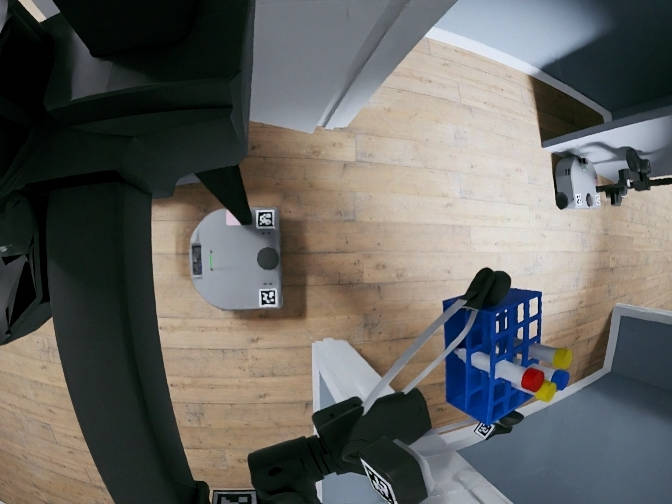

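Scene clock: 182.87 s.
r1.base_odometry: x=-4.192 y=-2.945 heading=-0.520 (m, m, rad; r1's odometry frame)
r1.turned_by_wheels: +0.000 (rad since the last result)
r1.turned_by_imu: -0.002 (rad since the last result)
r1.base_tilt: forward=+0.9 right=+1.3 (deg)
r1.lidar_m: 1.55 0.86 1.04 0.51 0.31 0.27 0.27 0.32 2.62 2.58 2.78 2.34
r1.head_depth_mm: 1504 1426 1360 1302 894 690 638 / 1508 1430 1360 1299 - - 828 / 1516 1430 1369 1317 - - 1144 / 1519 1438 1367 1315 1255 1191 1148 / 1527 1446 1378 1315 1251 1199 1151 / 1525 1441 1377 1307 1249 1209 1154 / 1515 1456 1374 1314 1259 1204 1160
r1.base_status: not commanded
r1.joint_positions: lift_m=+0.310 arm_m=+0.002 wrist_yaw_rad=+3.050 wrist_pitch_rad=-0.416 wrist_roll_rad=-0.007 gripper_m=+0.037 head_pan_rad=-1.577 head_tilt_rad=-1.390
r1.joint_status: not commanded
r1.on_its_own: left_wheel is at rest, and its effort (-32) is outside its rest range (-18 to +18); right_wheel is at rest, and its effort (-27) is outside its rest range (-18 to +18)
r1.motor_effort: left_wheel=-32(32) right_wheel=-27(27) lift_m=+41(41) arm_m=+0(1) wrist_yaw_rad=+0(1) wrist_pitch_rad=+8(8) wrist_roll_rad=+1(0) gripper_m=+0(0) head_pan_rad=+4(4) head_tilt_rad=-5(7) (%)
r1.hand_pose: x=-0.0008 y=+0.0767 z=+0.3230 quat_wxyz=(+0.177, +0.695, +0.115, +0.687) (m; r1's base frame)
r1.wrist_depth_mm: 283 - - - - - - / 288 - - - 920 - - / 295 350 931 966 940 973 865 / 295 373 762 763 755 751 726 / 295 385 - 622 644 619 628 / 301 412 - 525 540 524 520 / 300 - - - 458 457 457
r2.base_odometry: x=+1.855 y=+2.342 heading=+1.256 (m, m, rad; r2's odometry frame)
r2.turned_by_wheels: +0.000 (rad since the last result)
r2.turned_by_imu: +0.003 (rad since the last result)
r2.base_tilt: forward=-1.6 right=+3.3 (deg)
r2.lidar_m: 1.03 0.97 1.15 1.12 0.67 0.72 1.14 0.57 0.66 0.98 1.02 1.44
r2.head_depth_mm: - 291 1299 1275 1225 1183 1150 / 1432 334 1303 1267 1237 1190 1146 / 1432 339 1319 1271 1246 - 1154 / 1444 1403 1332 1285 1253 - 1158 / 1380 1376 1336 1285 1255 1194 1163 / 1251 1384 1354 1299 1251 1197 1166 / 1282 1382 1350 1299 1253 1223 1168
r2.base_status: done
r2.joint_positions: lift_m=+0.900 arm_m=+0.003 wrist_yaw_rad=+1.848 wrist_pitch_rad=-0.028 wrist_roll_rad=-0.007 gripper_m=+0.116 head_pan_rad=-0.007 head_tilt_rad=-1.334
r2.joint_status: not commanded
r2.on_its_own: gripper_m is held at +0.115, not at your +0.080, by its stall guard, which is not easing now
r2.motor_effort: left_wheel=-3(5) right_wheel=+3(8) lift_m=+49(49) arm_m=-4(4) wrist_yaw_rad=+2(2) wrist_pitch_rad=+9(9) wrist_roll_rad=+0(0) gripper_m=-21(23) head_pan_rad=+2(3) head_tilt_rad=-7(9) (%)
r2.hand_pose: x=+0.2244 y=-0.0783 z=+1.0074 quat_wxyz=(+0.436, +0.568, -0.417, +0.560) (m; r2's base frame)
r2.wrist_depth_mm: - 895 - - - - - / - 911 - - - - - / - 952 - 124 - - - / - - - 145 - - - / - 139 179 128 137 - - / - 142 149 145 151 - - / - 156 159 139 129 - -
r3.base_odometry: x=-1.331 y=-3.012 heading=-0.499 (m, m, rad; r3's odometry frame)
r3.turned_by_wheels: +0.000 (rad since the last result)
r3.turned_by_imu: +0.002 (rad since the last result)
r3.base_tilt: forward=+0.1 right=+0.1 (deg)
r3.lidar_m: 1.27 1.05 3.63 0.68 0.34 0.28 0.27 0.30 1.28 1.03 1.60 1.30
r3.head_depth_mm: 1595 1525 1422 1346 880 793 711 / 1601 1505 1421 1345 1257 - - / 1637 1512 1433 1343 - - - / 1627 1503 1426 1340 - - 1122 / 1384 1463 1406 1332 1263 1197 1138 / 1410 1455 1399 1320 1251 1193 1131 / 1599 1483 1403 1332 1245 1185 1129
r3.base_status: not commanded
r3.joint_positions: lift_m=+0.310 arm_m=+0.000 wrist_yaw_rad=+3.051 wrist_pitch_rad=-0.419 wrist_roll_rad=+0.000 gripper_m=+0.037 head_pan_rad=-1.577 head_tilt_rad=-1.291
r3.joint_status: not commanded
r3.on_its_own: left_wheel is at rest, and its effort (-24) is outside its rest range (-18 to +18); right_wheel is at rest, and its effort (-35) is outside its rest range (-18 to +18)
r3.motor_effort: left_wheel=-24(24) right_wheel=-35(35) lift_m=+36(35) arm_m=+2(2) wrist_yaw_rad=-1(1) wrist_pitch_rad=+10(10) wrist_roll_rad=+0(0) gripper_m=+0(0) head_pan_rad=+4(5) head_tilt_rad=-6(6) (%)
r3.hand_pose: x=-0.0009 y=+0.0787 z=+0.3224 quat_wxyz=(+0.179, +0.697, +0.116, +0.685) (m; r3's base frame)
r3.wrist_depth_mm: 311 - - - - - 844 / 312 380 - - - - 837 / 315 393 - - - - 881 / 317 417 792 774 794 812 822 / 320 450 657 632 646 643 660 / 320 455 - 530 550 544 540 / 310 - - - 442 463 468
pictures: r2_nav_camera (sideways: a quarter turn counterclockwise sets it upright)
camera_calibration (this result's frames):
r2_nav_camera: T_world_to_cam=[[0.965209, -0.03527, 0.259089, -0.302223], [-0.0401802, -0.999099, 0.0136789, 0.0359346], [0.258373, -0.0236132, -0.965757, 1.21256], [0, 0, 0, 1]] pos_world=[-0.0201401, 0.0538752, 1.24885]
Images, in order (width x height): r2_nav_camera 672x504.

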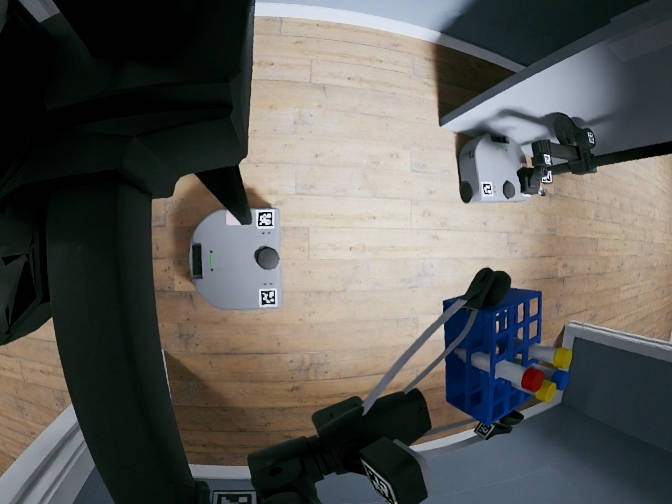

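Call:
{"name": "execute_actions", "arguments": {
  "actions": [
    {"r2":{"base":{"rotate_rad":-0.05}},"r1":{"base":{"rotate_rad":-0.3}}}
  ],
  "cameras": []
}}

Call:
{"name": "execute_actions", "arguments": {
  "actions": [
    {"r2":{"base":{"translate_m":0.9}},"r1":{"base":{"translate_m":1.0}}}
  ],
  "cameras": ["r2_nav_camera","r1_nav_camera"]
}}

Call:
{"name": "execute_actions", "arguments": {
  "actions": [
    {"r2":{"base":{"translate_m":1.0},"joints":{"head_tilt_rad":-0.9}},"r1":{"base":{"translate_m":0.3}}}
  ],
  "cameras": ["r2_nav_camera","r1_nav_camera"]
}}

Scene clock: 185.90 s.
r1.base_odometry: x=-4.192 y=-2.945 heading=-0.820 (m, m, rad; r1's odometry frame)
r1.turned_by_wheels: -0.300 (rad since the last result)
r1.turned_by_imu: -0.278 (rad since the last result)
r1.base_tilt: forward=+0.9 right=+1.4 (deg)
r1.lidar_m: 2.29 0.97 0.86 1.05 0.38 0.28 0.27 0.29 0.40 2.58 2.60 2.53
r1.head_depth_mm: 1501 1428 1364 855 837 761 804 / 1506 1430 1370 1291 - - 1110 / 1507 1446 1362 1315 - - 1144 / 1526 1437 1378 1321 1254 1193 1145 / 1520 1447 1374 1310 1252 1206 1150 / 1528 1455 1382 1316 1253 1205 1154 / 1535 1457 1371 1318 1260 1203 1156
r1.base_status: done
r1.joint_positions: lift_m=+0.310 arm_m=+0.002 wrist_yaw_rad=+3.050 wrist_pitch_rad=-0.416 wrist_roll_rad=-0.007 gripper_m=+0.037 head_pan_rad=-1.576 head_tilt_rad=-1.390
r1.joint_status: not commanded
r1.on_its_own: right_wheel is at rest, and its effort (-24) is outside its rest range (-18 to +18)
r1.motor_effort: left_wheel=-13(21) right_wheel=-24(45) lift_m=+41(41) arm_m=-1(0) wrist_yaw_rad=+0(1) wrist_pitch_rad=+8(8) wrist_roll_rad=+1(1) gripper_m=+0(0) head_pan_rad=+3(5) head_tilt_rad=-6(6) (%)
r1.hand_pose: x=-0.0008 y=+0.0767 z=+0.3230 quat_wxyz=(+0.177, +0.695, +0.115, +0.687) (m; r1's base frame)
r1.wrist_depth_mm: 385 - - - - - 700 / 378 - - 942 - 809 805 / 375 492 956 968 956 863 861 / 371 522 759 754 752 750 751 / 365 512 - 616 637 618 626 / 361 509 - 523 549 525 526 / 351 - - - 459 460 459
r2.base_odometry: x=+1.855 y=+2.342 heading=+1.206 (m, m, rad; r2's odometry frame)
r2.turned_by_wheels: -0.050 (rad since the last result)
r2.turned_by_imu: -0.051 (rad since the last result)
r2.base_tilt: forward=-1.6 right=+3.3 (deg)
r2.lidar_m: 1.83 0.97 1.17 1.12 0.67 0.70 1.13 0.57 0.60 0.98 1.01 1.37
r2.head_depth_mm: - 291 1310 1275 1227 1184 1137 / 1445 335 1304 1274 1232 1188 1152 / 1427 338 1310 1292 1246 - 1154 / 1444 1408 1327 1292 1254 - 1154 / 1430 1388 1334 1290 1257 1188 1165 / 1265 1383 1332 1306 1250 1197 1162 / 1281 1386 1346 1293 1251 1226 1163
r2.base_status: done
r2.joint_positions: lift_m=+0.900 arm_m=+0.003 wrist_yaw_rad=+1.848 wrist_pitch_rad=-0.028 wrist_roll_rad=-0.007 gripper_m=+0.116 head_pan_rad=-0.007 head_tilt_rad=-1.334
r2.joint_status: not commanded
r2.on_its_own: gripper_m is held at +0.115, not at your +0.080, by its stall guard, which is not easing now
r2.motor_effort: left_wheel=+2(3) right_wheel=-4(5) lift_m=+49(49) arm_m=-4(4) wrist_yaw_rad=+2(1) wrist_pitch_rad=+9(9) wrist_roll_rad=+0(0) gripper_m=-22(21) head_pan_rad=+3(3) head_tilt_rad=-8(8) (%)
r2.hand_pose: x=+0.2244 y=-0.0783 z=+1.0074 quat_wxyz=(+0.436, +0.568, -0.417, +0.560) (m; r2's base frame)
r2.wrist_depth_mm: - 852 - - - - - / - 889 - - - - - / - 959 - 123 - - - / - 969 - 145 - - - / - 139 181 127 138 - - / - 142 149 146 150 - - / - 156 160 138 129 - -
r3.base_odometry: x=-1.331 y=-3.012 heading=-0.499 (m, m, rad; r3's odometry frame)
r3.turned_by_wheels: +0.000 (rad since the last result)
r3.turned_by_imu: +0.001 (rad since the last result)
r3.base_tilt: forward=+0.2 right=+0.0 (deg)
r3.lidar_m: 1.27 1.05 3.63 0.68 0.34 0.28 0.27 0.30 1.28 1.03 1.60 1.30
r3.head_depth_mm: 1601 1522 1430 1336 883 793 712 / 1606 1524 1416 1336 1248 - - / 1614 1523 1417 1336 - - - / 1625 1507 1422 1337 - - 1131 / 1378 1459 1413 1333 1261 1184 1135 / 1408 1469 1410 1326 1260 1183 1129 / 1585 1477 1406 1328 1256 1192 1130
r3.base_status: not commanded
r3.joint_positions: lift_m=+0.310 arm_m=+0.000 wrist_yaw_rad=+3.051 wrist_pitch_rad=-0.419 wrist_roll_rad=+0.000 gripper_m=+0.037 head_pan_rad=-1.577 head_tilt_rad=-1.291
r3.joint_status: not commanded
r3.on_its_own: left_wheel is at rest, and its effort (-24) is outside its rest range (-18 to +18); right_wheel is at rest, and its effort (-36) is outside its rest range (-18 to +18)
r3.motor_effort: left_wheel=-24(24) right_wheel=-36(35) lift_m=+35(35) arm_m=+2(2) wrist_yaw_rad=-1(1) wrist_pitch_rad=+10(10) wrist_roll_rad=+1(0) gripper_m=+0(0) head_pan_rad=+3(4) head_tilt_rad=-6(6) (%)
r3.hand_pose: x=-0.0009 y=+0.0787 z=+0.3224 quat_wxyz=(+0.179, +0.697, +0.116, +0.685) (m; r3's base frame)
r3.wrist_depth_mm: 310 - - - - - 827 / 313 385 - - - - 820 / 316 391 - - - - 867 / 315 420 781 801 797 808 835 / 323 452 665 637 652 658 660 / 320 456 - 535 548 544 552 / 309 - - - 445 464 464
pictures: none
No camera images: the call's "cameras" was empty. Leave "cameras" out to get every camera's image.

Scene clock: 197.17 s.
r1.base_odometry: x=-3.510 y=-3.676 heading=-0.820 (m, m, rad; r1's odometry frame)
r1.turned_by_wheels: +0.000 (rad since the last result)
r1.turned_by_imu: -0.006 (rad since the last result)
r1.base_tilt: forward=+1.0 right=+1.4 (deg)
r1.lidar_m: 1.31 1.27 0.80 0.73 0.72 0.80 1.74 2.83 2.66 2.41 2.29 1.45
r1.head_depth_mm: 1499 1427 1357 1300 1242 1185 1140 / 1502 1432 1357 1305 - - 1158 / 1512 1432 1372 1316 - - 1141 / 1519 1438 1369 1320 1244 1190 1152 / 1515 1439 1375 1307 1254 1206 1154 / 1519 1445 1375 1313 1259 1211 1154 / 1526 1460 1378 1321 1259 1205 1155
r1.base_status: done
r1.joint_positions: lift_m=+0.310 arm_m=+0.002 wrist_yaw_rad=+3.050 wrist_pitch_rad=-0.416 wrist_roll_rad=-0.007 gripper_m=+0.037 head_pan_rad=-1.576 head_tilt_rad=-1.390
r1.joint_status: not commanded
r1.motor_effort: left_wheel=+1(9) right_wheel=-2(17) lift_m=+40(41) arm_m=+0(0) wrist_yaw_rad=-1(1) wrist_pitch_rad=+8(8) wrist_roll_rad=+1(1) gripper_m=+0(0) head_pan_rad=+3(3) head_tilt_rad=-6(6) (%)
r1.hand_pose: x=-0.0008 y=+0.0767 z=+0.3230 quat_wxyz=(+0.177, +0.695, +0.115, +0.687) (m; r1's base frame)
r1.wrist_depth_mm: 602 - 681 726 793 854 915 / 638 - 736 776 841 935 - / 621 709 796 864 899 959 943 / 668 739 751 747 755 753 741 / 622 618 - 622 637 620 610 / 528 530 - 527 539 525 523 / 457 - - - 453 457 456
r2.base_odometry: x=+2.176 y=+3.183 heading=+1.206 (m, m, rad; r2's odometry frame)
r2.turned_by_wheels: +0.000 (rad since the last result)
r2.turned_by_imu: +0.004 (rad since the last result)
r2.base_tilt: forward=-1.6 right=+3.2 (deg)
r2.lidar_m: 4.13 0.81 0.30 0.60 1.17 1.44 1.44 1.39 1.00 0.97 1.00 0.98
r2.head_depth_mm: - 291 1302 1277 1229 1180 1152 / 1442 334 1312 1272 1235 1191 1157 / 1440 339 1312 1274 1243 - 1158 / 1444 1394 1336 1291 1249 - 1155 / 1452 1393 1328 1291 1245 1200 1171 / 1457 1398 1347 1171 1105 1200 1165 / 1457 1389 1345 1124 824 1212 1159
r2.base_status: done
r2.joint_positions: lift_m=+0.900 arm_m=+0.003 wrist_yaw_rad=+1.848 wrist_pitch_rad=-0.028 wrist_roll_rad=-0.007 gripper_m=+0.116 head_pan_rad=-0.007 head_tilt_rad=-1.334
r2.joint_status: not commanded
r2.on_its_own: gripper_m is held at +0.115, not at your +0.080, by its stall guard, which is not easing now
r2.motor_effort: left_wheel=+0(6) right_wheel=-3(3) lift_m=+49(49) arm_m=-4(4) wrist_yaw_rad=+2(2) wrist_pitch_rad=+9(9) wrist_roll_rad=+0(0) gripper_m=-21(21) head_pan_rad=+3(3) head_tilt_rad=-9(9) (%)
r2.hand_pose: x=+0.2244 y=-0.0783 z=+1.0074 quat_wxyz=(+0.436, +0.568, -0.417, +0.560) (m; r2's base frame)
r2.wrist_depth_mm: 631 810 - - - - 633 / 647 844 - - - - 669 / 652 855 - 123 - - 690 / 667 839 - 145 - - 710 / 666 139 180 127 138 767 728 / - 142 150 146 150 - 757 / 721 156 160 138 129 838 759
r3.base_odometry: x=-1.331 y=-3.012 heading=-0.499 (m, m, rad; r3's odometry frame)
r3.turned_by_wheels: +0.000 (rad since the last result)
r3.turned_by_imu: +0.003 (rad since the last result)
r3.base_tilt: forward=+0.1 right=+0.0 (deg)
r3.lidar_m: 1.27 1.05 3.63 0.68 0.34 0.28 0.27 0.30 1.28 1.47 0.24 0.30
r3.head_depth_mm: 1600 1522 1428 1339 881 795 711 / 1608 1525 1424 1335 1247 - - / 1613 1506 1424 1335 - - - / 1611 1500 1433 1331 - - 1123 / 1619 1488 1407 1328 1232 1190 1131 / 1619 1499 1408 1160 1088 1186 1128 / 1612 1506 1409 559 1098 1188 1129
r3.base_status: not commanded
r3.joint_positions: lift_m=+0.310 arm_m=+0.000 wrist_yaw_rad=+3.051 wrist_pitch_rad=-0.419 wrist_roll_rad=+0.000 gripper_m=+0.037 head_pan_rad=-1.577 head_tilt_rad=-1.291
r3.joint_status: not commanded
r3.on_its_own: left_wheel is at rest, and its effort (-25) is outside its rest range (-18 to +18); right_wheel is at rest, and its effort (-35) is outside its rest range (-18 to +18)
r3.motor_effort: left_wheel=-25(25) right_wheel=-35(35) lift_m=+35(35) arm_m=+2(1) wrist_yaw_rad=-1(1) wrist_pitch_rad=+10(10) wrist_roll_rad=+0(0) gripper_m=+1(1) head_pan_rad=+3(4) head_tilt_rad=-6(6) (%)
r3.hand_pose: x=-0.0009 y=+0.0787 z=+0.3224 quat_wxyz=(+0.179, +0.697, +0.116, +0.685) (m; r3's base frame)
r3.wrist_depth_mm: 310 - - - - - 838 / 309 387 - - - - 829 / 315 392 - - - - 863 / 315 420 795 803 799 825 819 / 319 449 663 642 654 640 646 / 325 457 - 537 551 541 543 / 310 - - - 452 465 465
pictures: r1_nav_camera (sideways: a quarter turn counterclockwise sets it upright), r2_nav_camera (sideways: a quarter turn counterclockwise sets it upright)
camera_calibration (this result's frames):
r1_nav_camera: T_world_to_cam=[[0.0573424, -0.972578, 0.225399, -0.253388], [-0.997139, -0.0669296, -0.0351192, 0.105355], [0.049242, -0.22274, -0.973633, 1.22021], [0, 0, 0, 1]] pos_world=[0.0594981, 0.0324011, 1.24885]
r2_nav_camera: T_world_to_cam=[[0.965214, -0.0352703, 0.259072, -0.3022], [-0.0401801, -0.999099, 0.0136795, 0.0359338], [0.258356, -0.0236131, -0.965761, 1.21256], [0, 0, 0, 1]] pos_world=[-0.0201411, 0.0538752, 1.24885]
Images, in order (width x height): r1_nav_camera 672x504, r2_nav_camera 672x504.

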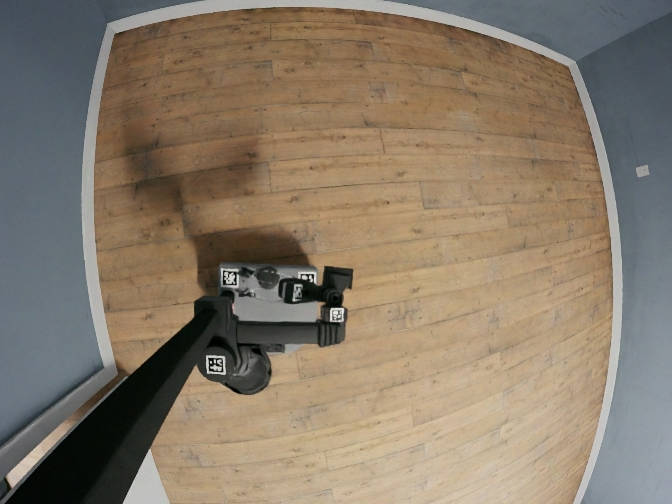

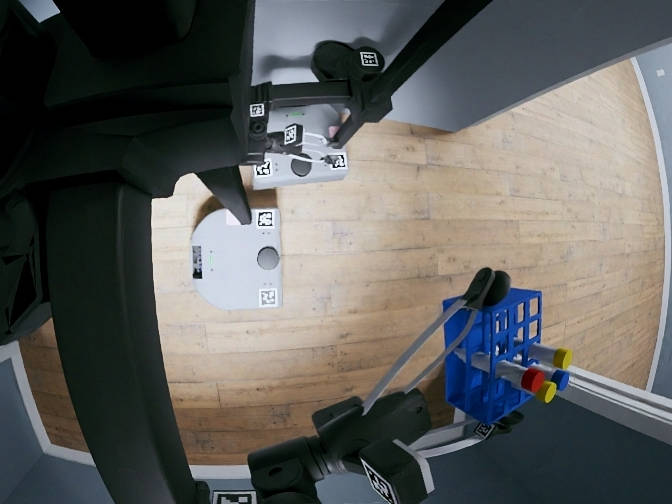

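Scene clock: 208.13 s.
r1.base_odometry: x=-3.305 y=-3.895 heading=-0.820 (m, m, rad; r1's odometry frame)
r1.turned_by_wheels: +0.000 (rad since the last result)
r1.turned_by_imu: -0.003 (rad since the last result)
r1.base_tilt: forward=+0.9 right=+1.4 (deg)
r1.lidar_m: 1.02 1.02 0.86 0.78 0.78 0.95 1.87 3.11 2.61 2.36 1.78 1.13
r1.head_depth_mm: 1501 1423 1362 1299 1253 1186 1144 / 1505 1445 1364 1309 - - 1157 / 1506 1436 1368 1314 - - 1141 / 1519 1439 1370 1315 1254 1188 1157 / 1516 1441 1367 1307 1251 1201 1157 / 1516 1442 1384 1316 1254 1204 1154 / 1529 1441 1377 1311 1263 1207 1156
r1.base_status: done
r1.joint_positions: lift_m=+0.310 arm_m=+0.002 wrist_yaw_rad=+3.050 wrist_pitch_rad=-0.416 wrist_roll_rad=-0.007 gripper_m=+0.037 head_pan_rad=-1.576 head_tilt_rad=-1.390
r1.joint_status: not commanded
r1.motor_effort: left_wheel=+1(5) right_wheel=-2(3) lift_m=+41(41) arm_m=+0(1) wrist_yaw_rad=+0(0) wrist_pitch_rad=+8(8) wrist_roll_rad=+1(1) gripper_m=+0(1) head_pan_rad=+3(3) head_tilt_rad=-6(6) (%)
r1.hand_pose: x=-0.0008 y=+0.0767 z=+0.3230 quat_wxyz=(+0.177, +0.695, +0.115, +0.687) (m; r1's base frame)
r1.wrist_depth_mm: 633 - 713 772 815 917 920 / 680 - 777 836 907 - 960 / 718 742 838 901 925 954 906 / 744 748 747 753 744 755 747 / 630 620 - 619 641 613 619 / 530 528 - 524 542 526 528 / 459 - - - 455 459 464
r2.base_odometry: x=+2.533 y=+4.117 heading=+1.206 (m, m, rad; r2's odometry frame)
r2.turned_by_wheels: +0.000 (rad since the last result)
r2.turned_by_imu: +0.004 (rad since the last result)
r2.base_tilt: forward=-1.6 right=+3.3 (deg)
r2.lidar_m: 3.14 3.26 2.41 0.57 0.57 0.82 2.37 1.36 0.44 0.41 2.06 2.81
r2.head_depth_mm: 2658 2158 1825 304 344 1215 1102 / 2659 2153 1800 316 332 1227 1116 / 2628 2193 1808 1501 332 1232 1116 / 2671 2189 1800 1553 1329 1224 1115 / 2671 2168 1820 1570 1374 1234 1111 / 2716 2151 1823 1574 1387 1241 1110 / 2714 2187 1844 1589 1392 1235 1111
r2.base_status: done
r2.joint_positions: lift_m=+0.900 arm_m=+0.003 wrist_yaw_rad=+1.848 wrist_pitch_rad=-0.028 wrist_roll_rad=-0.007 gripper_m=+0.116 head_pan_rad=-0.007 head_tilt_rad=-0.902
r2.joint_status: all done
r2.on_its_own: gripper_m is held at +0.115, not at your +0.080, by its stall guard, which is not easing now
r2.motor_effort: left_wheel=+0(4) right_wheel=-2(3) lift_m=+49(50) arm_m=-4(4) wrist_yaw_rad=+2(2) wrist_pitch_rad=+9(9) wrist_roll_rad=+0(0) gripper_m=-21(21) head_pan_rad=+3(2) head_tilt_rad=+0(27) (%)
r2.hand_pose: x=+0.2244 y=-0.0783 z=+1.0074 quat_wxyz=(+0.436, +0.568, -0.417, +0.560) (m; r2's base frame)
r2.wrist_depth_mm: - - - - - - - / - - - - - - - / - - - 124 - - - / - - - 145 - - - / - 140 181 128 138 - - / - 142 149 146 150 - - / - 157 160 138 129 - -
r3.base_odometry: x=-1.331 y=-3.012 heading=-0.499 (m, m, rad; r3's odometry frame)
r3.turned_by_wheels: +0.000 (rad since the last result)
r3.turned_by_imu: +0.003 (rad since the last result)
r3.base_tilt: forward=+0.2 right=+0.0 (deg)
r3.lidar_m: 1.27 1.05 0.81 0.68 0.34 0.28 0.27 0.30 1.28 1.47 1.60 1.30
r3.head_depth_mm: 1584 1527 1432 1338 880 795 712 / 1617 1530 1423 1342 1258 - - / 1616 1522 1427 1328 - - - / 1618 1509 1414 1343 - - 1135 / 1614 1516 1411 1326 1258 1187 1128 / 1620 1502 1407 1336 1257 1193 1131 / 1602 1507 1409 1313 1258 1186 1127
r3.base_status: not commanded
r3.joint_positions: lift_m=+0.310 arm_m=+0.000 wrist_yaw_rad=+3.051 wrist_pitch_rad=-0.419 wrist_roll_rad=+0.000 gripper_m=+0.037 head_pan_rad=-1.577 head_tilt_rad=-1.291
r3.joint_status: not commanded
r3.on_its_own: left_wheel is at rest, and its effort (-25) is outside its rest range (-18 to +18); right_wheel is at rest, and its effort (-35) is outside its rest range (-18 to +18)
r3.motor_effort: left_wheel=-25(24) right_wheel=-35(35) lift_m=+35(35) arm_m=+2(2) wrist_yaw_rad=-1(1) wrist_pitch_rad=+10(10) wrist_roll_rad=+0(0) gripper_m=+0(0) head_pan_rad=+6(5) head_tilt_rad=-6(6) (%)
r3.hand_pose: x=-0.0009 y=+0.0787 z=+0.3224 quat_wxyz=(+0.179, +0.697, +0.116, +0.685) (m; r3's base frame)
r3.wrist_depth_mm: 310 - - - - - 841 / 315 386 - - - - 840 / 315 391 - - 770 812 866 / 317 416 780 778 753 773 837 / 321 446 648 637 643 645 655 / 322 459 - 541 551 545 542 / 310 - - - 450 462 468
pictures: r1_nav_camera (sideways: a quarter turn counterclockwise sets it upright), r2_nav_camera (sideways: a quarter turn counterclockwise sets it upright)
camera_calibration (this result's frames):
r1_nav_camera: T_world_to_cam=[[0.0573425, -0.972578, 0.225398, -0.253387], [-0.997139, -0.0669297, -0.0351192, 0.105355], [0.049242, -0.22274, -0.973633, 1.22021], [0, 0, 0, 1]] pos_world=[0.0594981, 0.0324011, 1.24885]
r2_nav_camera: T_world_to_cam=[[0.768145, -0.0338997, 0.639378, -0.796372], [-0.0427995, -0.999082, -0.00155203, 0.055776], [0.638844, -0.0261729, -0.768891, 0.954435], [0, 0, 0, 1]] pos_world=[0.00438051, 0.0537084, 1.24313]
Images, in order (width x height): r1_nav_camera 672x504, r2_nav_camera 672x504.

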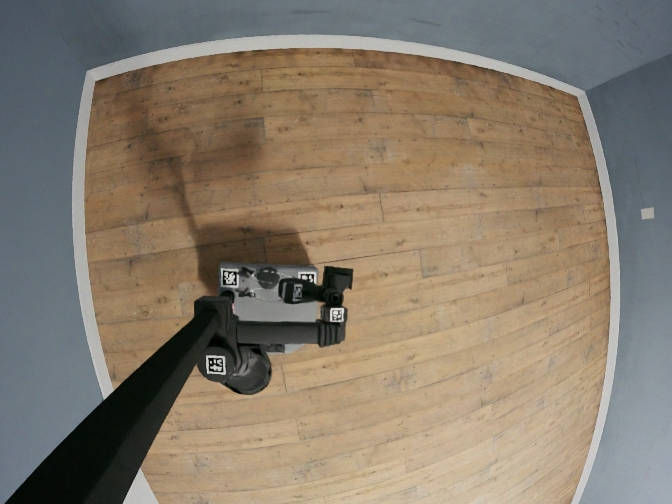

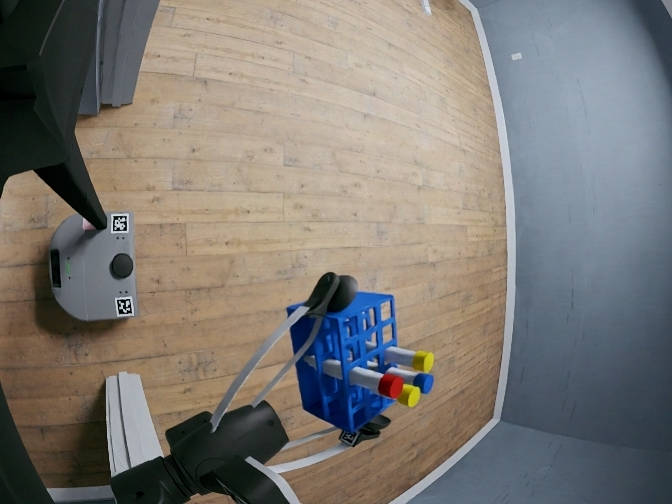

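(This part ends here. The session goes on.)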